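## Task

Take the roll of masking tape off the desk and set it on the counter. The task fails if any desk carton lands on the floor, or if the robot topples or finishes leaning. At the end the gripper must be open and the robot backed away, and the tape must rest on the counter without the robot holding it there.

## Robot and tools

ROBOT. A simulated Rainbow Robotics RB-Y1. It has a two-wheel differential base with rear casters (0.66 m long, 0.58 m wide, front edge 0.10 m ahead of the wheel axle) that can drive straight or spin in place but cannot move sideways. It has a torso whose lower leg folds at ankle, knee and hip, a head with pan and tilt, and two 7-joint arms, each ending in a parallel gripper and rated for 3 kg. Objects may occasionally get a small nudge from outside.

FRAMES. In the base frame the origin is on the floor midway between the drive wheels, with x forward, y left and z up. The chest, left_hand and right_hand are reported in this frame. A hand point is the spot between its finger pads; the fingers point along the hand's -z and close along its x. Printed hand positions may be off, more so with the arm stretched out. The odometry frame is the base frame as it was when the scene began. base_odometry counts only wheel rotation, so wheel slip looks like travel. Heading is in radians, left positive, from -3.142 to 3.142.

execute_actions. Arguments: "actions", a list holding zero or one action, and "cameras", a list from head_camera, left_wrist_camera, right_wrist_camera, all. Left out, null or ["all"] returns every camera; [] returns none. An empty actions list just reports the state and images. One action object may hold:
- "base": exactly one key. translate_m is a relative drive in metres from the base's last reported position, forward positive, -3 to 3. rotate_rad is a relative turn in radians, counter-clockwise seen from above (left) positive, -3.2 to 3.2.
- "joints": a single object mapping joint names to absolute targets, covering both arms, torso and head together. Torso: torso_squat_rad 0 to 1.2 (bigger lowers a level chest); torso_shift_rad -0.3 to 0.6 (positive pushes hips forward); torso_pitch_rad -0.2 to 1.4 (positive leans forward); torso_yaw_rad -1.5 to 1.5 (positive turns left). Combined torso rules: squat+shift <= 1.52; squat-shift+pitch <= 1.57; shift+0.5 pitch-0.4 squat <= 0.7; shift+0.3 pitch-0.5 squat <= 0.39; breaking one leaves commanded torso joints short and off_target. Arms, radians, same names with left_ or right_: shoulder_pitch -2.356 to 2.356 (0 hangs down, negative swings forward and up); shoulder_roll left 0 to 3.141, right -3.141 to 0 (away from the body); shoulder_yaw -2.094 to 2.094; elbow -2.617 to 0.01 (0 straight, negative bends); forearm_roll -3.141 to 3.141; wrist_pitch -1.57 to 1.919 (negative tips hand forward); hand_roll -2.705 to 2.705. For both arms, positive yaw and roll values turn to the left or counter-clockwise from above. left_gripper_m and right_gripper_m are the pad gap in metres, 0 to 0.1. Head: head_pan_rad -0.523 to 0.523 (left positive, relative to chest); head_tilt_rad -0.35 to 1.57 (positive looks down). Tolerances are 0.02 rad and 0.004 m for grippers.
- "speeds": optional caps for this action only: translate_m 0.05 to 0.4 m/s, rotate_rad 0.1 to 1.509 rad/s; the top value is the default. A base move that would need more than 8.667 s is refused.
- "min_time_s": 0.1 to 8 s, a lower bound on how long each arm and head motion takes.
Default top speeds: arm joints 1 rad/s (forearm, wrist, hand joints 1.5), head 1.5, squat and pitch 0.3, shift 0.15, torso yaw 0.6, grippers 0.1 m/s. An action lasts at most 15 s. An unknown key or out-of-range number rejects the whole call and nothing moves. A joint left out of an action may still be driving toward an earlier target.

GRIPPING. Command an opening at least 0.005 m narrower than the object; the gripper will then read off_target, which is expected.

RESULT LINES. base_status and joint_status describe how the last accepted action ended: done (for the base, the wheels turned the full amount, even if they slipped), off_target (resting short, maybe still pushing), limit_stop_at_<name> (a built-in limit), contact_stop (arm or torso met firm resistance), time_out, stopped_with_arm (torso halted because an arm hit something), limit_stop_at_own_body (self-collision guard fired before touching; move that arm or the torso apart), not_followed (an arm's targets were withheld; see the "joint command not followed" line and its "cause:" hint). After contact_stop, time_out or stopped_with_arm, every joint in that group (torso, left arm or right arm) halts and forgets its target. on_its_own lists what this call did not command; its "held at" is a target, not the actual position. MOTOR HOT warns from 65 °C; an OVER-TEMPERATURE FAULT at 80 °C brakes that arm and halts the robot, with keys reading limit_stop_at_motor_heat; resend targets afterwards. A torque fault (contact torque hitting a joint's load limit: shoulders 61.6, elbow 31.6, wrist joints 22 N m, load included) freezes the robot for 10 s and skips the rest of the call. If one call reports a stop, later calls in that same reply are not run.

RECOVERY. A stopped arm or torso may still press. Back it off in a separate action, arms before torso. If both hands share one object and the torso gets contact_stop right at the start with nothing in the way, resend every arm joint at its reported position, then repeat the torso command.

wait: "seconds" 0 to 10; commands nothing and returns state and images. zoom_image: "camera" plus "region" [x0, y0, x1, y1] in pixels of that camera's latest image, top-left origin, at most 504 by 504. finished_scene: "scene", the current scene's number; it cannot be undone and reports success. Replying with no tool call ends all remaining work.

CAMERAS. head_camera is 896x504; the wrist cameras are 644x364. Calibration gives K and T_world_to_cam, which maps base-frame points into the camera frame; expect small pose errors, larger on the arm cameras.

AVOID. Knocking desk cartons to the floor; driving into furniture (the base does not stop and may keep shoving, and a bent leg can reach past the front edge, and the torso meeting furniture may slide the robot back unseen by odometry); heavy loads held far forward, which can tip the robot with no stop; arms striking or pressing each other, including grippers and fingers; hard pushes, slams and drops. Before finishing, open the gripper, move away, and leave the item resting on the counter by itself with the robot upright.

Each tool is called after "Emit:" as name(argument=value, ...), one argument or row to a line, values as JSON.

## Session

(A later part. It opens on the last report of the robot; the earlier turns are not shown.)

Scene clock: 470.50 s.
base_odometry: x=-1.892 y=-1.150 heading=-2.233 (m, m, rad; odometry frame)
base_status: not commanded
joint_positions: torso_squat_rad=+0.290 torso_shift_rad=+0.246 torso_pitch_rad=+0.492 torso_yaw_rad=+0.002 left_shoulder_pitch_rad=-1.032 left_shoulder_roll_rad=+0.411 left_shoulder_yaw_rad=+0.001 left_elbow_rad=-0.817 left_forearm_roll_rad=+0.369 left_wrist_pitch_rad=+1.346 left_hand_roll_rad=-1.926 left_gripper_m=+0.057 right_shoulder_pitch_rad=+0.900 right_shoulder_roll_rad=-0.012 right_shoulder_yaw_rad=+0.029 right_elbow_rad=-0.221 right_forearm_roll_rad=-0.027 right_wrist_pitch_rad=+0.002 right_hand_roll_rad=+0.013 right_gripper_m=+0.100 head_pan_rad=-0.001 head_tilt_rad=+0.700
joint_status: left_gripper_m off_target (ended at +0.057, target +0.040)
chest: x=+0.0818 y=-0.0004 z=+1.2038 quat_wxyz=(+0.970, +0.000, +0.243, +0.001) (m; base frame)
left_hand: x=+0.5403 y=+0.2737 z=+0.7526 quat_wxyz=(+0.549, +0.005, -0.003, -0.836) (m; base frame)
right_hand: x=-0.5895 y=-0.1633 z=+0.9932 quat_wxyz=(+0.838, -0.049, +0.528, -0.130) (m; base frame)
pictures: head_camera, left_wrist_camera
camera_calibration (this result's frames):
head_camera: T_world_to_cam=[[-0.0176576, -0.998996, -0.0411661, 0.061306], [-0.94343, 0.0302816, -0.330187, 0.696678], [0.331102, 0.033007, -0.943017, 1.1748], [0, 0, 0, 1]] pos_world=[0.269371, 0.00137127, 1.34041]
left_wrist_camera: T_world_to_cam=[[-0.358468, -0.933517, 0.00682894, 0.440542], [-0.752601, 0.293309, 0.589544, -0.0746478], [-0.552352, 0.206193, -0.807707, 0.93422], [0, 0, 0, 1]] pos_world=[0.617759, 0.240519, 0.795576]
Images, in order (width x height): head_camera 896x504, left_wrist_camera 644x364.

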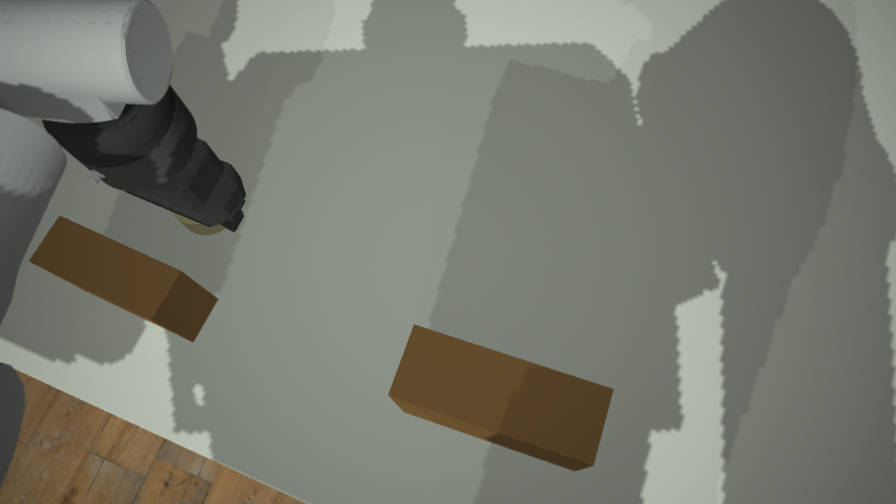

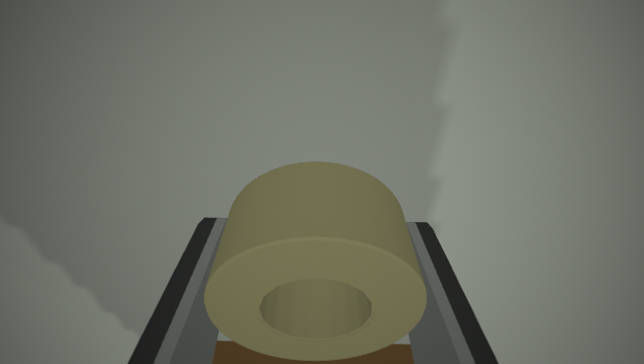

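Emit:
execute_actions(
  actions=[
    {"joints": {"torso_squat_rad": 0.35, "torso_shift_rad": 0.0, "torso_pitch_rad": 0.0, "head_tilt_rad": 0.9}},
  ],
  cameras=["head_camera", "left_wrist_camera"],
)

Scene clock: 488.27 s.
base_odometry: x=-1.892 y=-1.150 heading=-2.233 (m, m, rad; odometry frame)
base_status: not commanded
joint_positions: torso_squat_rad=+0.350 torso_shift_rad=+0.000 torso_pitch_rad=+0.000 torso_yaw_rad=+0.002 left_shoulder_pitch_rad=-1.031 left_shoulder_roll_rad=+0.411 left_shoulder_yaw_rad=+0.000 left_elbow_rad=-0.817 left_forearm_roll_rad=+0.368 left_wrist_pitch_rad=+1.346 left_hand_roll_rad=-1.926 left_gripper_m=+0.057 right_shoulder_pitch_rad=+0.900 right_shoulder_roll_rad=-0.012 right_shoulder_yaw_rad=+0.029 right_elbow_rad=-0.221 right_forearm_roll_rad=-0.027 right_wrist_pitch_rad=+0.002 right_hand_roll_rad=+0.013 right_gripper_m=+0.100 head_pan_rad=-0.001 head_tilt_rad=+0.900
joint_status: all done
chest: x=-0.2280 y=-0.0004 z=+1.2475 quat_wxyz=(+1.000, +0.000, +0.000, +0.001) (m; base frame)
left_hand: x=+0.3888 y=+0.2739 z=+1.0652 quat_wxyz=(+0.532, +0.207, -0.136, -0.810) (m; base frame)
right_hand: x=-0.7204 y=-0.1632 z=+0.7450 quat_wxyz=(+0.941, -0.016, +0.308, -0.138) (m; base frame)
pictures: head_camera, left_wrist_camera
camera_calibration (this result's frames):
head_camera: T_world_to_cam=[[-0.00519714, -0.999014, -0.044082, 0.0642948], [-0.808543, 0.0301372, -0.587665, 0.743938], [0.588414, 0.032588, -0.807903, 1.23861], [0, 0, 0, 1]] pos_world=[-0.126976, 0.00144739, 1.4407]
left_wrist_camera: T_world_to_cam=[[-0.319215, -0.933605, -0.162739, 0.549716], [-0.941572, 0.292976, 0.166158, 0.151521], [-0.107447, 0.20627, -0.972578, 1.10566], [0, 0, 0, 1]] pos_world=[0.436945, 0.240762, 1.13962]
Images, in order (width x height): head_camera 896x504, left_wrist_camera 644x364.

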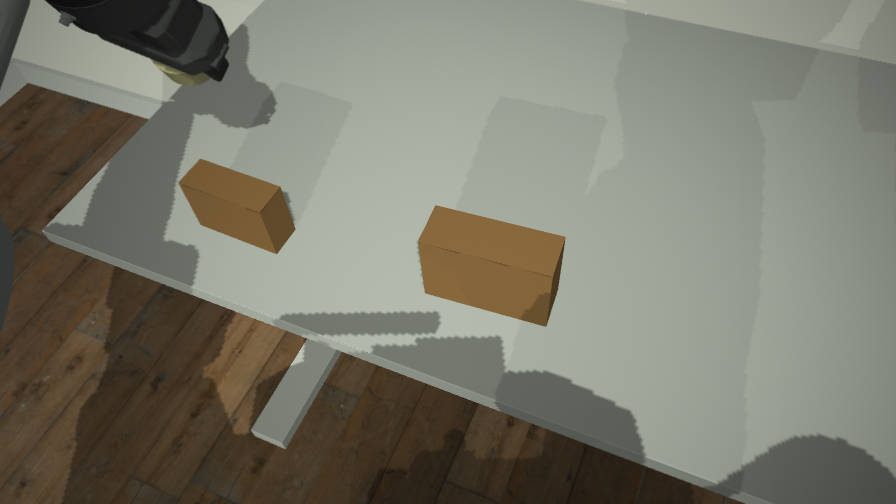

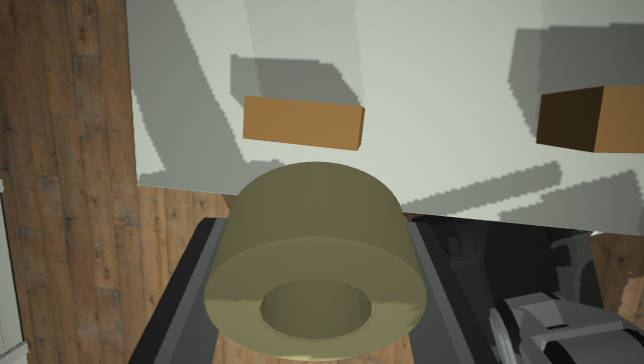

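Emit:
execute_actions(
  actions=[
    {"base": {"translate_m": -0.3}},
  ],
  cameras=[],
)

Emit:
execute_actions(
  actions=[
    {"base": {"rotate_rad": 2.81}, "joints": {"head_tilt_rad": 0.4}},
  ],
  cameras=["head_camera"],
)

Scene clock: 525.57 s.
base_odometry: x=-1.707 y=-0.913 heading=-2.231 (m, m, rad; odometry frame)
base_status: done
joint_positions: torso_squat_rad=+0.350 torso_shift_rad=+0.000 torso_pitch_rad=+0.000 torso_yaw_rad=+0.002 left_shoulder_pitch_rad=-1.031 left_shoulder_roll_rad=+0.411 left_shoulder_yaw_rad=+0.000 left_elbow_rad=-0.816 left_forearm_roll_rad=+0.368 left_wrist_pitch_rad=+1.346 left_hand_roll_rad=-1.926 left_gripper_m=+0.057 right_shoulder_pitch_rad=+0.900 right_shoulder_roll_rad=-0.012 right_shoulder_yaw_rad=+0.029 right_elbow_rad=-0.221 right_forearm_roll_rad=-0.027 right_wrist_pitch_rad=+0.002 right_hand_roll_rad=+0.013 right_gripper_m=+0.100 head_pan_rad=-0.001 head_tilt_rad=+0.900
joint_status: not commanded
chest: x=-0.2281 y=-0.0003 z=+1.2475 quat_wxyz=(+1.000, +0.000, +0.000, +0.001) (m; base frame)
left_hand: x=+0.3887 y=+0.2739 z=+1.0651 quat_wxyz=(+0.532, +0.207, -0.136, -0.810) (m; base frame)
right_hand: x=-0.7205 y=-0.1632 z=+0.7449 quat_wxyz=(+0.941, -0.016, +0.308, -0.138) (m; base frame)
pictures: none
No camera images: the call's "cameras" was empty. Leave "cameras" out to get every camera's image.

Scene clock: 538.23 s.
TORQUE FAULT: right_shoulder_roll_rad reached its load limit. The robot stopped for 10 seconds, dropped its targets and accepts commands again. The stop added 7.5 s to the call and to motion_time.
base_odometry: x=-1.673 y=-0.926 heading=-0.286 (m, m, rad; odometry frame)
base_status: rotate_rad torque_fault (by the wheels' count: +1.945 of +2.810)
joint_positions: torso_squat_rad=+0.350 torso_shift_rad=+0.001 torso_pitch_rad=+0.000 torso_yaw_rad=+0.001 left_shoulder_pitch_rad=-1.031 left_shoulder_roll_rad=+0.411 left_shoulder_yaw_rad=+0.000 left_elbow_rad=-0.816 left_forearm_roll_rad=+0.368 left_wrist_pitch_rad=+1.346 left_hand_roll_rad=-1.926 left_gripper_m=+0.057 right_shoulder_pitch_rad=+0.891 right_shoulder_roll_rad=+0.039 right_shoulder_yaw_rad=+0.033 right_elbow_rad=-0.227 right_forearm_roll_rad=-0.025 right_wrist_pitch_rad=-0.001 right_hand_roll_rad=+0.014 right_gripper_m=+0.100 head_pan_rad=-0.001 head_tilt_rad=+0.400
joint_status: all done
on_its_own: right_shoulder_roll_rad is held at +0.010, not at its first target -0.012, since a torque_fault
chest: x=-0.2276 y=+0.0000 z=+1.2475 quat_wxyz=(+1.000, +0.000, +0.000, +0.001) (m; base frame)
left_hand: x=+0.3893 y=+0.2737 z=+1.0649 quat_wxyz=(+0.532, +0.207, -0.135, -0.810) (m; base frame)
right_hand: x=-0.7017 y=-0.1276 z=+0.7344 quat_wxyz=(+0.944, +0.007, +0.296, -0.147) (m; base frame)
pictures: head_camera
camera_calibration (this result's frames):
head_camera: T_world_to_cam=[[0.0158262, -0.998997, -0.0418843, 0.0657523], [-0.427878, 0.0310936, -0.903301, 1.27946], [0.903698, 0.0322172, -0.426957, 0.751747], [0, 0, 0, 1]] pos_world=[-0.132938, 0.00168393, 1.47946]
Images, in order (width x height): head_camera 896x504.

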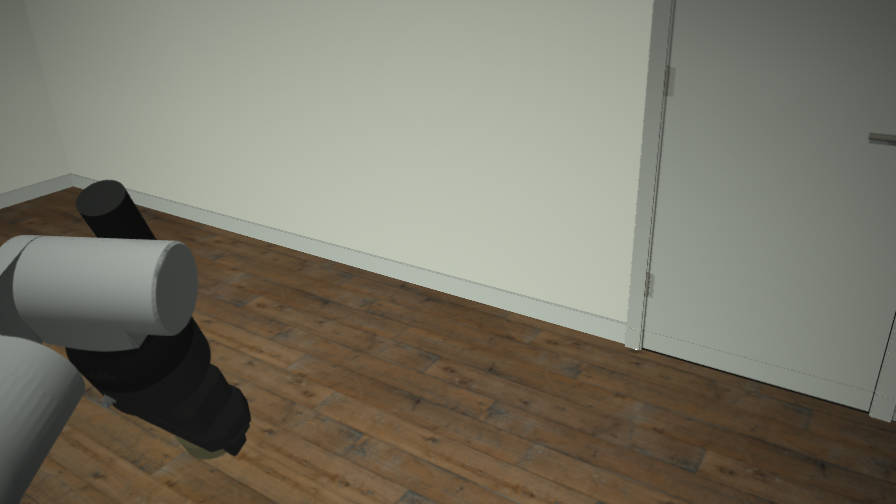

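Emit:
execute_actions(
  actions=[
    {"joints": {"right_shoulder_pitch_rad": 0.0, "right_shoulder_roll_rad": -0.02}},
  ],
  cameras=["right_wrist_camera"],
)

Scene clock: 548.30 s.
TORQUE FAULT: right_shoulder_roll_rad reached its load limit. The robot stopped for 10 seconds, dropped its targets and accepts commands again. The robot was already stopped when this call's commands were due to start, so it ran none of them. The stop added 6.2 s to the call and to motion_time.
base_odometry: x=-1.673 y=-0.926 heading=-0.286 (m, m, rad; odometry frame)
base_status: not commanded
joint_positions: torso_squat_rad=+0.350 torso_shift_rad=+0.000 torso_pitch_rad=+0.000 torso_yaw_rad=+0.001 left_shoulder_pitch_rad=-1.031 left_shoulder_roll_rad=+0.411 left_shoulder_yaw_rad=+0.000 left_elbow_rad=-0.816 left_forearm_roll_rad=+0.368 left_wrist_pitch_rad=+1.346 left_hand_roll_rad=-1.926 left_gripper_m=+0.057 right_shoulder_pitch_rad=+0.886 right_shoulder_roll_rad=+0.042 right_shoulder_yaw_rad=+0.036 right_elbow_rad=-0.230 right_forearm_roll_rad=-0.025 right_wrist_pitch_rad=-0.003 right_hand_roll_rad=+0.015 right_gripper_m=+0.100 head_pan_rad=-0.001 head_tilt_rad=+0.400
joint_status: right_shoulder_pitch_rad not_run; right_shoulder_roll_rad not_run
on_its_own: right_shoulder_pitch_rad is held at +0.891, not at your +0.000, since a torque_fault; right_shoulder_roll_rad is held at +0.039, not at your -0.020, since a torque_fault
chest: x=-0.2277 y=-0.0001 z=+1.2475 quat_wxyz=(+1.000, +0.000, +0.000, +0.001) (m; base frame)
left_hand: x=+0.3891 y=+0.2738 z=+1.0649 quat_wxyz=(+0.532, +0.207, -0.135, -0.810) (m; base frame)
right_hand: x=-0.6972 y=-0.1272 z=+0.7309 quat_wxyz=(+0.946, +0.008, +0.291, -0.145) (m; base frame)
pictures: right_wrist_camera
camera_calibration (this result's frames):
right_wrist_camera: T_world_to_cam=[[-0.78279, 0.252225, 0.568878, -0.931557], [0.574991, 0.642744, 0.506226, 0.140878], [-0.23796, 0.723369, -0.648161, 0.489072], [0, 0, 0, 1]] pos_world=[-0.693837, -0.209366, 0.775624]
Images, in order (width x height): right_wrist_camera 644x364.

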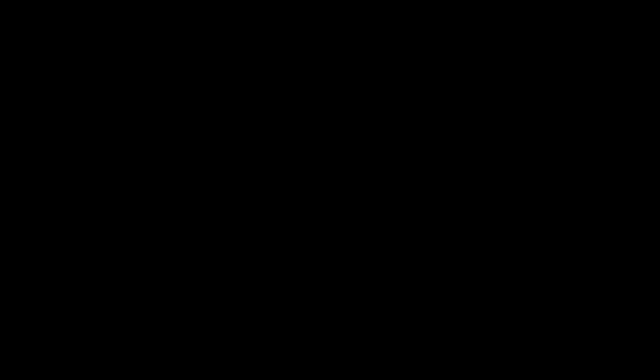

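Emit:
execute_actions(
  actions=[
    {"base": {"rotate_rad": -0.25}},
  ],
  cameras=["right_wrist_camera"],
)

Scene clock: 554.53 s.
base_odometry: x=-1.673 y=-0.926 heading=-0.535 (m, m, rad; odometry frame)
base_status: done
joint_positions: torso_squat_rad=+0.350 torso_shift_rad=+0.000 torso_pitch_rad=+0.000 torso_yaw_rad=+0.002 left_shoulder_pitch_rad=-1.031 left_shoulder_roll_rad=+0.411 left_shoulder_yaw_rad=+0.000 left_elbow_rad=-0.816 left_forearm_roll_rad=+0.368 left_wrist_pitch_rad=+1.346 left_hand_roll_rad=-1.926 left_gripper_m=+0.057 right_shoulder_pitch_rad=+0.891 right_shoulder_roll_rad=+0.039 right_shoulder_yaw_rad=+0.034 right_elbow_rad=-0.227 right_forearm_roll_rad=-0.025 right_wrist_pitch_rad=-0.001 right_hand_roll_rad=+0.015 right_gripper_m=+0.100 head_pan_rad=-0.001 head_tilt_rad=+0.400
joint_status: not commanded
on_its_own: right_shoulder_pitch_rad is held at +0.891, not at your +0.000, since a torque_fault; right_shoulder_roll_rad is held at +0.039, not at your -0.020, since a torque_fault
chest: x=-0.2279 y=-0.0002 z=+1.2475 quat_wxyz=(+1.000, +0.000, +0.000, +0.001) (m; base frame)
left_hand: x=+0.3888 y=+0.2739 z=+1.0649 quat_wxyz=(+0.532, +0.207, -0.135, -0.810) (m; base frame)
right_hand: x=-0.7018 y=-0.1281 z=+0.7343 quat_wxyz=(+0.944, +0.007, +0.296, -0.146) (m; base frame)
pictures: right_wrist_camera
camera_calibration (this result's frames):
right_wrist_camera: T_world_to_cam=[[-0.776578, 0.255341, 0.575958, -0.937286], [0.581393, 0.642632, 0.499005, 0.152204], [-0.242712, 0.722374, -0.647507, 0.486922], [0, 0, 0, 1]] pos_world=[-0.698183, -0.210223, 0.779173]
Images, in order (width x height): right_wrist_camera 644x364.

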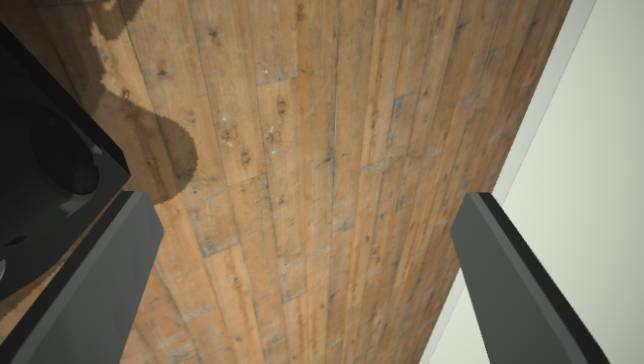

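Now bring the right arm back to a hanging pose.

Emit:
execute_actions(
  actions=[
    {"joints": {"right_shoulder_pitch_rad": 0.0, "right_shoulder_roll_rad": -0.02, "right_shoulder_yaw_rad": 0.0, "right_elbow_rad": -0.22}},
  ],
  cameras=[],
)

Scene clock: 558.73 s.
base_odometry: x=-1.673 y=-0.926 heading=-0.535 (m, m, rad; odometry frame)
base_status: not commanded
joint_positions: torso_squat_rad=+0.350 torso_shift_rad=+0.000 torso_pitch_rad=+0.000 torso_yaw_rad=+0.002 left_shoulder_pitch_rad=-1.031 left_shoulder_roll_rad=+0.411 left_shoulder_yaw_rad=+0.000 left_elbow_rad=-0.816 left_forearm_roll_rad=+0.368 left_wrist_pitch_rad=+1.346 left_hand_roll_rad=-1.926 left_gripper_m=+0.057 right_shoulder_pitch_rad=+0.000 right_shoulder_roll_rad=-0.020 right_shoulder_yaw_rad=+0.000 right_elbow_rad=-0.220 right_forearm_roll_rad=-0.025 right_wrist_pitch_rad=-0.001 right_hand_roll_rad=+0.015 right_gripper_m=+0.100 head_pan_rad=-0.001 head_tilt_rad=+0.400
joint_status: all done
chest: x=-0.2280 y=-0.0002 z=+1.2475 quat_wxyz=(+1.000, +0.000, +0.000, +0.001) (m; base frame)
left_hand: x=+0.3888 y=+0.2739 z=+1.0649 quat_wxyz=(+0.532, +0.207, -0.136, -0.810) (m; base frame)
right_hand: x=-0.1201 y=-0.2350 z=+0.5702 quat_wxyz=(+0.994, -0.009, -0.111, -0.003) (m; base frame)
pictures: none
No camera images: the call's "cameras" was empty. Leave "cameras" out to get every camera's image.

Emit:
execute_actions(
  actions=[
    {"base": {"rotate_rad": 1.12}},
  ],
  cameras=[],
)

Emit:
execute_actions(
  actions=[
    {"base": {"translate_m": 2.0}},
  ],
  cameras=["head_camera"],
)

Scene clock: 566.67 s.
base_odometry: x=-1.673 y=-0.926 heading=+0.584 (m, m, rad; odometry frame)
base_status: done
joint_positions: torso_squat_rad=+0.350 torso_shift_rad=+0.000 torso_pitch_rad=+0.000 torso_yaw_rad=+0.002 left_shoulder_pitch_rad=-1.031 left_shoulder_roll_rad=+0.411 left_shoulder_yaw_rad=+0.000 left_elbow_rad=-0.816 left_forearm_roll_rad=+0.368 left_wrist_pitch_rad=+1.346 left_hand_roll_rad=-1.926 left_gripper_m=+0.057 right_shoulder_pitch_rad=+0.000 right_shoulder_roll_rad=-0.020 right_shoulder_yaw_rad=+0.000 right_elbow_rad=-0.220 right_forearm_roll_rad=-0.025 right_wrist_pitch_rad=-0.001 right_hand_roll_rad=+0.015 right_gripper_m=+0.100 head_pan_rad=-0.001 head_tilt_rad=+0.400
joint_status: not commanded
chest: x=-0.2280 y=-0.0002 z=+1.2475 quat_wxyz=(+1.000, +0.000, +0.000, +0.001) (m; base frame)
left_hand: x=+0.3888 y=+0.2738 z=+1.0649 quat_wxyz=(+0.532, +0.207, -0.135, -0.810) (m; base frame)
right_hand: x=-0.1202 y=-0.2351 z=+0.5701 quat_wxyz=(+0.994, -0.009, -0.111, -0.003) (m; base frame)
pictures: none
No camera images: the call's "cameras" was empty. Leave "cameras" out to get every camera's image.

Scene clock: 573.23 s.
base_odometry: x=-0.005 y=+0.178 heading=+0.585 (m, m, rad; odometry frame)
base_status: done
joint_positions: torso_squat_rad=+0.350 torso_shift_rad=+0.000 torso_pitch_rad=+0.000 torso_yaw_rad=+0.002 left_shoulder_pitch_rad=-1.031 left_shoulder_roll_rad=+0.411 left_shoulder_yaw_rad=+0.000 left_elbow_rad=-0.816 left_forearm_roll_rad=+0.368 left_wrist_pitch_rad=+1.346 left_hand_roll_rad=-1.926 left_gripper_m=+0.057 right_shoulder_pitch_rad=+0.000 right_shoulder_roll_rad=-0.020 right_shoulder_yaw_rad=+0.000 right_elbow_rad=-0.220 right_forearm_roll_rad=-0.025 right_wrist_pitch_rad=-0.001 right_hand_roll_rad=+0.015 right_gripper_m=+0.100 head_pan_rad=-0.001 head_tilt_rad=+0.400
joint_status: not commanded
chest: x=-0.2280 y=-0.0002 z=+1.2475 quat_wxyz=(+1.000, +0.000, +0.000, +0.001) (m; base frame)
left_hand: x=+0.3888 y=+0.2738 z=+1.0649 quat_wxyz=(+0.532, +0.207, -0.135, -0.810) (m; base frame)
right_hand: x=-0.1203 y=-0.2351 z=+0.5701 quat_wxyz=(+0.994, -0.009, -0.110, -0.003) (m; base frame)
pictures: head_camera
camera_calibration (this result's frames):
head_camera: T_world_to_cam=[[0.016442, -0.998995, -0.0417052, 0.0654553], [-0.427899, 0.0306678, -0.903306, 1.2793], [0.903677, 0.0326978, -0.426965, 0.752089], [0, 0, 0, 1]] pos_world=[-0.133309, 0.00156441, 1.47945]
Images, in order (width x height): head_camera 896x504.

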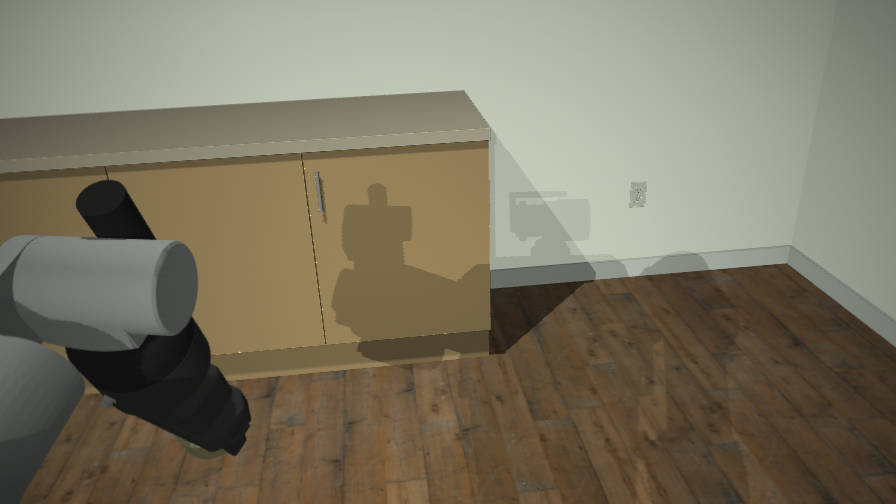

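Emit:
execute_actions(
  actions=[
    {"base": {"translate_m": 1.6}, "joints": {"head_tilt_rad": 0.8}},
  ],
  cameras=["head_camera"],
)

Scene clock: 592.03 s.
base_odometry: x=+1.328 y=+1.061 heading=+0.585 (m, m, rad; odometry frame)
base_status: done
joint_positions: torso_squat_rad=+0.350 torso_shift_rad=+0.000 torso_pitch_rad=+0.000 torso_yaw_rad=+0.002 left_shoulder_pitch_rad=-1.031 left_shoulder_roll_rad=+0.411 left_shoulder_yaw_rad=+0.000 left_elbow_rad=-0.816 left_forearm_roll_rad=+0.368 left_wrist_pitch_rad=+1.346 left_hand_roll_rad=-1.926 left_gripper_m=+0.057 right_shoulder_pitch_rad=+0.000 right_shoulder_roll_rad=-0.020 right_shoulder_yaw_rad=+0.000 right_elbow_rad=-0.220 right_forearm_roll_rad=-0.025 right_wrist_pitch_rad=-0.001 right_hand_roll_rad=+0.015 right_gripper_m=+0.100 head_pan_rad=-0.001 head_tilt_rad=+0.800
joint_status: all done
chest: x=-0.2280 y=-0.0002 z=+1.2475 quat_wxyz=(+1.000, +0.000, +0.000, +0.001) (m; base frame)
left_hand: x=+0.3888 y=+0.2738 z=+1.0649 quat_wxyz=(+0.532, +0.207, -0.135, -0.810) (m; base frame)
right_hand: x=-0.1204 y=-0.2351 z=+0.5701 quat_wxyz=(+0.994, -0.009, -0.110, -0.003) (m; base frame)
pictures: head_camera
camera_calibration (this result's frames):
head_camera: T_world_to_cam=[[-0.000956624, -0.999015, -0.0443525, 0.0657035], [-0.745871, 0.0302556, -0.665403, 0.869432], [0.666089, 0.0324447, -0.745166, 1.16376], [0, 0, 0, 1]] pos_world=[-0.126618, 0.0015759, 1.44863]
Images, in order (width x height): head_camera 896x504.

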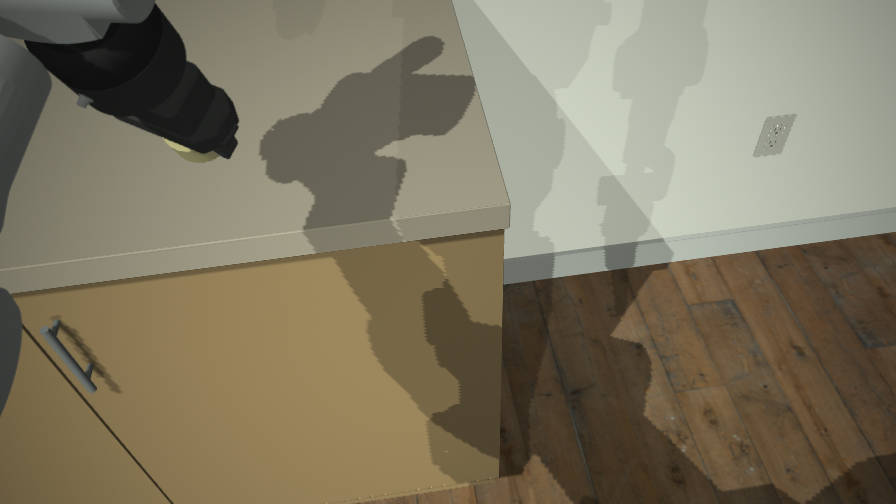

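Emit:
execute_actions(
  actions=[
    {"joints": {"torso_squat_rad": 0.0, "torso_shift_rad": 0.1, "torso_pitch_rad": 0.3, "left_shoulder_pitch_rad": -0.9044, "left_shoulder_roll_rad": 0.441, "left_shoulder_yaw_rad": 0.0, "left_elbow_rad": -1.1856, "left_forearm_roll_rad": 0.418, "left_wrist_pitch_rad": 1.7735, "head_tilt_rad": 0.6}, "min_time_s": 1.5},
  ],
  cameras=["head_camera", "left_wrist_camera"],
)

Scene clock: 631.27 s.
base_odometry: x=+1.328 y=+1.061 heading=+0.585 (m, m, rad; odometry frame)
base_status: not commanded
joint_positions: torso_squat_rad=+0.000 torso_shift_rad=+0.100 torso_pitch_rad=+0.300 torso_yaw_rad=+0.002 left_shoulder_pitch_rad=-0.905 left_shoulder_roll_rad=+0.441 left_shoulder_yaw_rad=+0.000 left_elbow_rad=-1.186 left_forearm_roll_rad=+0.418 left_wrist_pitch_rad=+1.773 left_hand_roll_rad=-1.926 left_gripper_m=+0.057 right_shoulder_pitch_rad=+0.000 right_shoulder_roll_rad=-0.020 right_shoulder_yaw_rad=+0.000 right_elbow_rad=-0.220 right_forearm_roll_rad=-0.025 right_wrist_pitch_rad=-0.001 right_hand_roll_rad=+0.015 right_gripper_m=+0.100 head_pan_rad=-0.001 head_tilt_rad=+0.600
joint_status: all done
chest: x=-0.0665 y=-0.0002 z=+1.2726 quat_wxyz=(+0.989, +0.000, +0.150, +0.001) (m; base frame)
left_hand: x=+0.3993 y=+0.2706 z=+0.9506 quat_wxyz=(+0.512, +0.000, +0.000, -0.859) (m; base frame)
right_hand: x=-0.1640 y=-0.2351 z=+0.5937 quat_wxyz=(+0.999, -0.010, +0.040, -0.002) (m; base frame)
pictures: head_camera, left_wrist_camera
camera_calibration (this result's frames):
head_camera: T_world_to_cam=[[-0.00537342, -0.999005, -0.0442802, 0.0662925], [-0.808784, 0.0303829, -0.587321, 0.926752], [0.588082, 0.0326572, -0.808142, 1.11745], [0, 0, 0, 1]] pos_world=[0.0927462, 0.00157635, 1.45029]
left_wrist_camera: T_world_to_cam=[[-0.436852, -0.899467, 0.0109564, 0.403918], [-0.718408, 0.356194, 0.597508, -0.334797], [-0.541341, 0.253151, -0.801788, 0.994183], [0, 0, 0, 1]] pos_world=[0.474123, 0.230885, 0.992743]
Images, in order (width x height): head_camera 896x504, left_wrist_camera 644x364.

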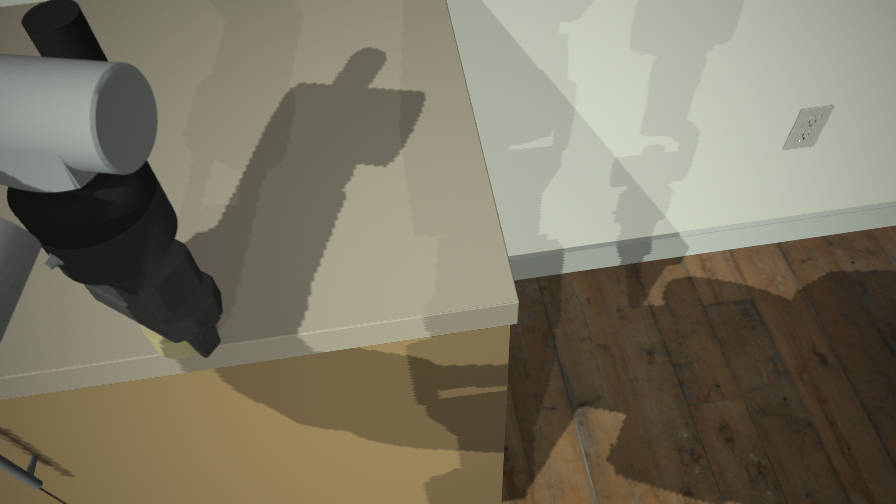

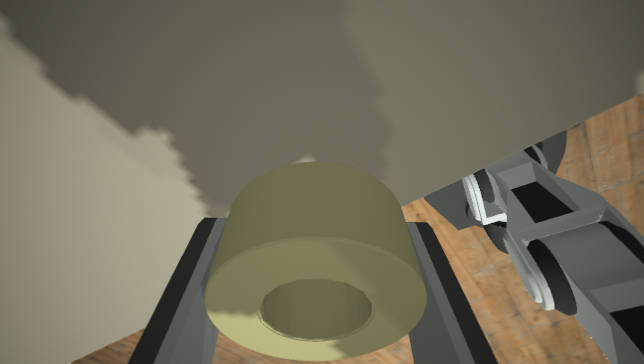

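Emit:
execute_actions(
  actions=[
    {"base": {"translate_m": 0.15}},
  ],
  cameras=["head_camera", "left_wrist_camera"],
)

Scene clock: 641.80 s.
base_odometry: x=+1.453 y=+1.144 heading=+0.586 (m, m, rad; odometry frame)
base_status: done
joint_positions: torso_squat_rad=+0.000 torso_shift_rad=+0.100 torso_pitch_rad=+0.300 torso_yaw_rad=+0.002 left_shoulder_pitch_rad=-0.905 left_shoulder_roll_rad=+0.441 left_shoulder_yaw_rad=+0.000 left_elbow_rad=-1.186 left_forearm_roll_rad=+0.418 left_wrist_pitch_rad=+1.773 left_hand_roll_rad=-1.926 left_gripper_m=+0.057 right_shoulder_pitch_rad=+0.000 right_shoulder_roll_rad=-0.020 right_shoulder_yaw_rad=+0.000 right_elbow_rad=-0.220 right_forearm_roll_rad=-0.025 right_wrist_pitch_rad=-0.001 right_hand_roll_rad=+0.015 right_gripper_m=+0.100 head_pan_rad=-0.001 head_tilt_rad=+0.600
joint_status: not commanded
chest: x=-0.0666 y=-0.0002 z=+1.2726 quat_wxyz=(+0.989, +0.000, +0.149, +0.001) (m; base frame)
left_hand: x=+0.3992 y=+0.2707 z=+0.9507 quat_wxyz=(+0.513, +0.000, +0.000, -0.859) (m; base frame)
right_hand: x=-0.1641 y=-0.2351 z=+0.5937 quat_wxyz=(+0.999, -0.010, +0.039, -0.002) (m; base frame)
pictures: head_camera, left_wrist_camera
camera_calibration (this result's frames):
head_camera: T_world_to_cam=[[-0.00536307, -0.999005, -0.0442816, 0.0662953], [-0.808647, 0.0303829, -0.587509, 0.926913], [0.588269, 0.0326573, -0.808005, 1.11739], [0, 0, 0, 1]] pos_world=[0.0925776, 0.00157621, 1.45036]
left_wrist_camera: T_world_to_cam=[[-0.436793, -0.899497, 0.0108245, 0.404043], [-0.718513, 0.356097, 0.59744, -0.334824], [-0.54125, 0.25318, -0.801841, 0.994195], [0, 0, 0, 1]] pos_world=[0.474015, 0.230956, 0.99285]
Images, in order (width x height): head_camera 896x504, left_wrist_camera 644x364.

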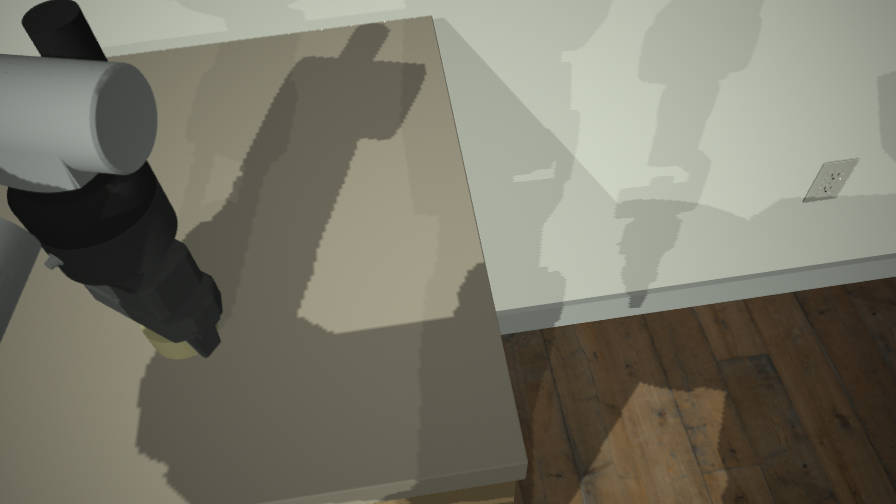

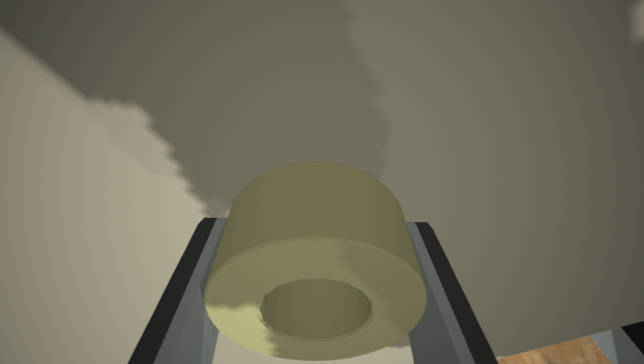

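Emit:
execute_actions(
  actions=[
    {"joints": {"torso_squat_rad": 0.25}},
  ],
  cameras=[],
)

Emit:
execute_actions(
  actions=[
    {"joints": {"left_gripper_m": 0.1}},
  ],
  cameras=["head_camera", "left_wrist_camera"],
)

Scene clock: 649.47 s.
base_odometry: x=+1.453 y=+1.144 heading=+0.586 (m, m, rad; odometry frame)
base_status: not commanded
joint_positions: torso_squat_rad=+0.251 torso_shift_rad=+0.098 torso_pitch_rad=+0.295 torso_yaw_rad=+0.002 left_shoulder_pitch_rad=-0.914 left_shoulder_roll_rad=+0.445 left_shoulder_yaw_rad=+0.002 left_elbow_rad=-1.190 left_forearm_roll_rad=+0.419 left_wrist_pitch_rad=+1.776 left_hand_roll_rad=-1.926 left_gripper_m=+0.058 right_shoulder_pitch_rad=+0.000 right_shoulder_roll_rad=-0.020 right_shoulder_yaw_rad=+0.000 right_elbow_rad=-0.220 right_forearm_roll_rad=-0.025 right_wrist_pitch_rad=-0.001 right_hand_roll_rad=+0.015 right_gripper_m=+0.100 head_pan_rad=-0.001 head_tilt_rad=+0.600
joint_status: all done
chest: x=-0.0718 y=-0.0007 z=+1.2515 quat_wxyz=(+0.989, +0.001, +0.147, +0.001) (m; base frame)
left_hand: x=+0.4001 y=+0.2707 z=+0.9383 quat_wxyz=(+0.512, +0.008, -0.004, -0.859) (m; base frame)
right_hand: x=-0.1656 y=-0.2348 z=+0.5718 quat_wxyz=(+0.999, -0.009, +0.037, -0.002) (m; base frame)
pictures: none
No camera images: the call's "cameras" was empty. Leave "cameras" out to get every camera's image.

Scene clock: 650.57 s.
base_odometry: x=+1.453 y=+1.144 heading=+0.586 (m, m, rad; odometry frame)
base_status: not commanded
joint_positions: torso_squat_rad=+0.250 torso_shift_rad=+0.098 torso_pitch_rad=+0.296 torso_yaw_rad=+0.002 left_shoulder_pitch_rad=-0.916 left_shoulder_roll_rad=+0.447 left_shoulder_yaw_rad=+0.003 left_elbow_rad=-1.191 left_forearm_roll_rad=+0.418 left_wrist_pitch_rad=+1.774 left_hand_roll_rad=-1.926 left_gripper_m=+0.099 right_shoulder_pitch_rad=+0.000 right_shoulder_roll_rad=-0.020 right_shoulder_yaw_rad=+0.000 right_elbow_rad=-0.220 right_forearm_roll_rad=-0.025 right_wrist_pitch_rad=-0.001 right_hand_roll_rad=+0.015 right_gripper_m=+0.100 head_pan_rad=-0.001 head_tilt_rad=+0.600
joint_status: all done
chest: x=-0.0713 y=-0.0007 z=+1.2514 quat_wxyz=(+0.989, +0.001, +0.147, +0.001) (m; base frame)
left_hand: x=+0.4021 y=+0.2716 z=+0.9393 quat_wxyz=(+0.512, +0.011, -0.005, -0.859) (m; base frame)
right_hand: x=-0.1656 y=-0.2348 z=+0.5718 quat_wxyz=(+0.999, -0.009, +0.037, -0.002) (m; base frame)
pictures: head_camera, left_wrist_camera
camera_calibration (this result's frames):
head_camera: T_world_to_cam=[[-0.00478256, -0.998956, -0.045436, 0.0663472], [-0.806021, 0.0307436, -0.591088, 0.915396], [0.591867, 0.0337955, -0.805327, 1.09987], [0, 0, 0, 1]] pos_world=[0.0871659, 0.000964606, 1.42985]
left_wrist_camera: T_world_to_cam=[[-0.436981, -0.899469, -0.00143133, 0.417823], [-0.73191, 0.354651, 0.581834, -0.30588], [-0.522834, 0.255298, -0.813306, 0.989216], [0, 0, 0, 1]] pos_world=[0.4759, 0.231754, 0.983105]
Images, in order (width x height): head_camera 896x504, left_wrist_camera 644x364.

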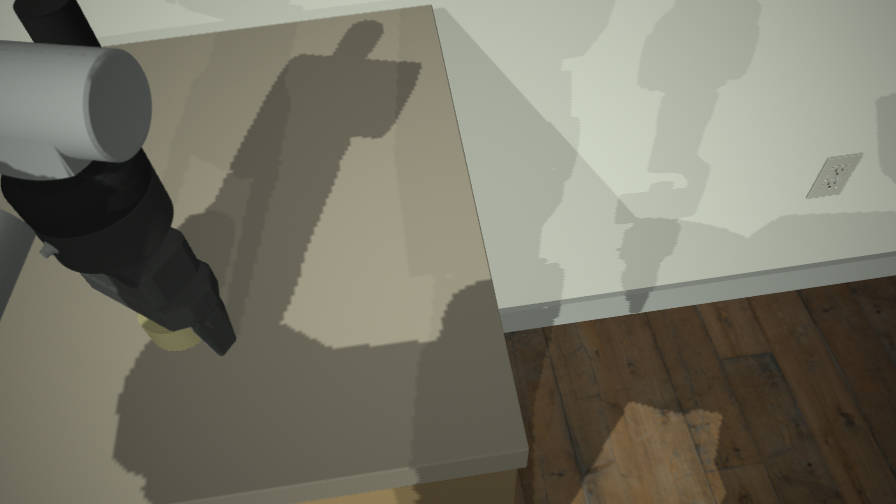

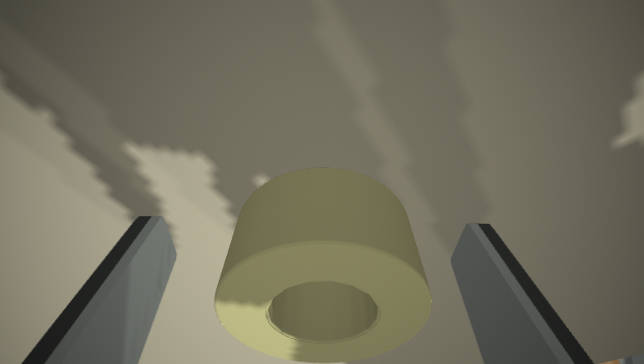

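Emit:
execute_actions(
  actions=[
    {"joints": {"torso_squat_rad": 0.0, "torso_pitch_rad": 0.0, "torso_shift_rad": 0.0}},
  ],
  cameras=[],
)

Emit:
execute_actions(
  actions=[
    {"base": {"translate_m": -0.5}},
  ],
  cameras=["head_camera"],
)

Scene clock: 656.50 s.
base_odometry: x=+1.453 y=+1.144 heading=+0.586 (m, m, rad; odometry frame)
base_status: not commanded
joint_positions: torso_squat_rad=+0.000 torso_shift_rad=+0.000 torso_pitch_rad=+0.000 torso_yaw_rad=+0.002 left_shoulder_pitch_rad=-0.905 left_shoulder_roll_rad=+0.441 left_shoulder_yaw_rad=+0.000 left_elbow_rad=-1.186 left_forearm_roll_rad=+0.418 left_wrist_pitch_rad=+1.774 left_hand_roll_rad=-1.926 left_gripper_m=+0.100 right_shoulder_pitch_rad=+0.000 right_shoulder_roll_rad=-0.020 right_shoulder_yaw_rad=+0.000 right_elbow_rad=-0.220 right_forearm_roll_rad=-0.025 right_wrist_pitch_rad=-0.001 right_hand_roll_rad=+0.015 right_gripper_m=+0.100 head_pan_rad=-0.001 head_tilt_rad=+0.600
joint_status: all done
chest: x=-0.2281 y=-0.0004 z=+1.2899 quat_wxyz=(+1.000, +0.000, +0.000, +0.001) (m; base frame)
left_hand: x=+0.3122 y=+0.2708 z=+1.1206 quat_wxyz=(+0.507, +0.129, -0.077, -0.849) (m; base frame)
right_hand: x=-0.1204 y=-0.2351 z=+0.6125 quat_wxyz=(+0.994, -0.009, -0.110, -0.003) (m; base frame)
pictures: none
No camera images: the call's "cameras" was empty. Leave "cameras" out to get every camera's image.

Scene clock: 659.87 s.
base_odometry: x=+1.037 y=+0.868 heading=+0.587 (m, m, rad; odometry frame)
base_status: done
joint_positions: torso_squat_rad=+0.000 torso_shift_rad=+0.000 torso_pitch_rad=+0.000 torso_yaw_rad=+0.002 left_shoulder_pitch_rad=-0.905 left_shoulder_roll_rad=+0.441 left_shoulder_yaw_rad=+0.000 left_elbow_rad=-1.186 left_forearm_roll_rad=+0.418 left_wrist_pitch_rad=+1.774 left_hand_roll_rad=-1.926 left_gripper_m=+0.100 right_shoulder_pitch_rad=+0.000 right_shoulder_roll_rad=-0.020 right_shoulder_yaw_rad=+0.000 right_elbow_rad=-0.220 right_forearm_roll_rad=-0.025 right_wrist_pitch_rad=-0.001 right_hand_roll_rad=+0.015 right_gripper_m=+0.100 head_pan_rad=-0.001 head_tilt_rad=+0.600
joint_status: not commanded
chest: x=-0.2281 y=-0.0003 z=+1.2899 quat_wxyz=(+1.000, +0.000, +0.000, +0.001) (m; base frame)
left_hand: x=+0.3121 y=+0.2709 z=+1.1203 quat_wxyz=(+0.507, +0.129, -0.077, -0.849) (m; base frame)
right_hand: x=-0.1204 y=-0.2351 z=+0.6126 quat_wxyz=(+0.994, -0.009, -0.110, -0.003) (m; base frame)
pictures: head_camera
camera_calibration (this result's frames):
head_camera: T_world_to_cam=[[0.00801458, -0.999003, -0.0439245, 0.0687715], [-0.598717, 0.0303883, -0.800384, 1.12902], [0.800921, 0.0327131, -0.597876, 1.00381], [0, 0, 0, 1]] pos_world=[-0.128561, 0.0015564, 1.50682]
Images, in order (width x height): head_camera 896x504.

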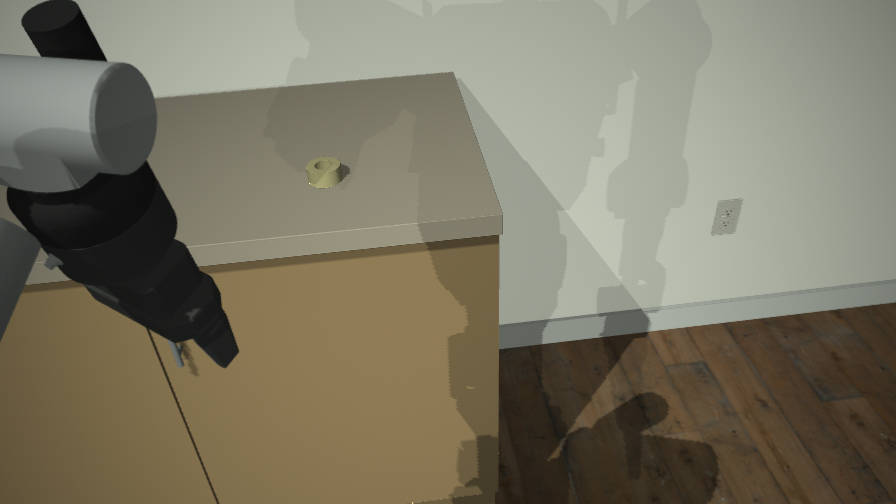

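Emit:
execute_actions(
  actions=[
    {"base": {"rotate_rad": 3.0}, "joints": {"head_tilt_rad": 0.3}},
  ],
  cameras=["head_camera"],
)

Scene clock: 669.07 s.
base_odometry: x=+1.037 y=+0.868 heading=-2.696 (m, m, rad; odometry frame)
base_status: done
joint_positions: torso_squat_rad=+0.000 torso_shift_rad=+0.000 torso_pitch_rad=+0.000 torso_yaw_rad=+0.002 left_shoulder_pitch_rad=-0.905 left_shoulder_roll_rad=+0.441 left_shoulder_yaw_rad=+0.000 left_elbow_rad=-1.186 left_forearm_roll_rad=+0.418 left_wrist_pitch_rad=+1.774 left_hand_roll_rad=-1.926 left_gripper_m=+0.100 right_shoulder_pitch_rad=+0.000 right_shoulder_roll_rad=-0.020 right_shoulder_yaw_rad=+0.000 right_elbow_rad=-0.220 right_forearm_roll_rad=-0.025 right_wrist_pitch_rad=-0.001 right_hand_roll_rad=+0.015 right_gripper_m=+0.100 head_pan_rad=-0.001 head_tilt_rad=+0.300
joint_status: all done
chest: x=-0.2282 y=-0.0002 z=+1.2899 quat_wxyz=(+1.000, +0.000, +0.000, +0.001) (m; base frame)
left_hand: x=+0.3121 y=+0.2709 z=+1.1203 quat_wxyz=(+0.507, +0.129, -0.077, -0.849) (m; base frame)
right_hand: x=-0.1204 y=-0.2351 z=+0.6126 quat_wxyz=(+0.994, -0.009, -0.110, -0.003) (m; base frame)
pictures: head_camera
camera_calibration (this result's frames):
head_camera: T_world_to_cam=[[0.0206329, -0.998988, -0.0399747, 0.0655074], [-0.33537, 0.030751, -0.941584, 1.39366], [0.94186, 0.0328339, -0.334396, 0.64035], [0, 0, 0, 1]] pos_world=[-0.137079, 0.00155935, 1.529]
Images, in order (width x height): head_camera 896x504.

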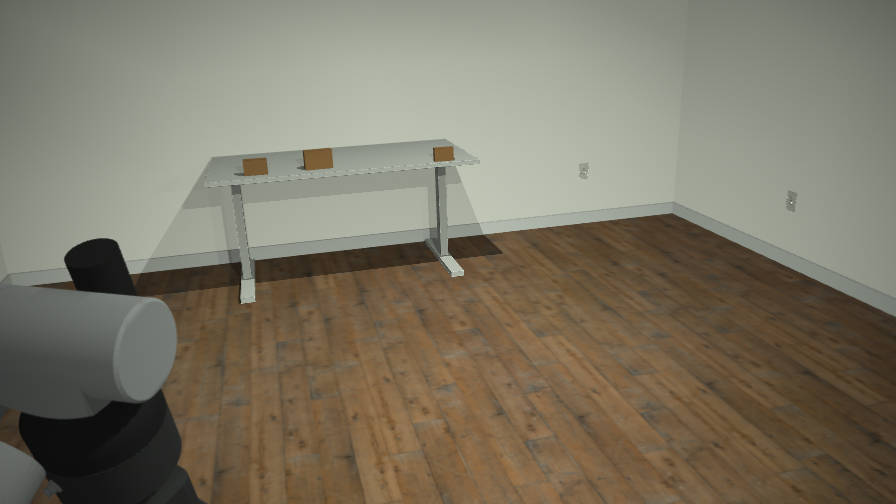

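All three cartons are still on the desk and the tape is on the counter, so I'm ending scene 1.

Emit:
finished_scene(
  scene=1,
)

The scene is finished: the task was done.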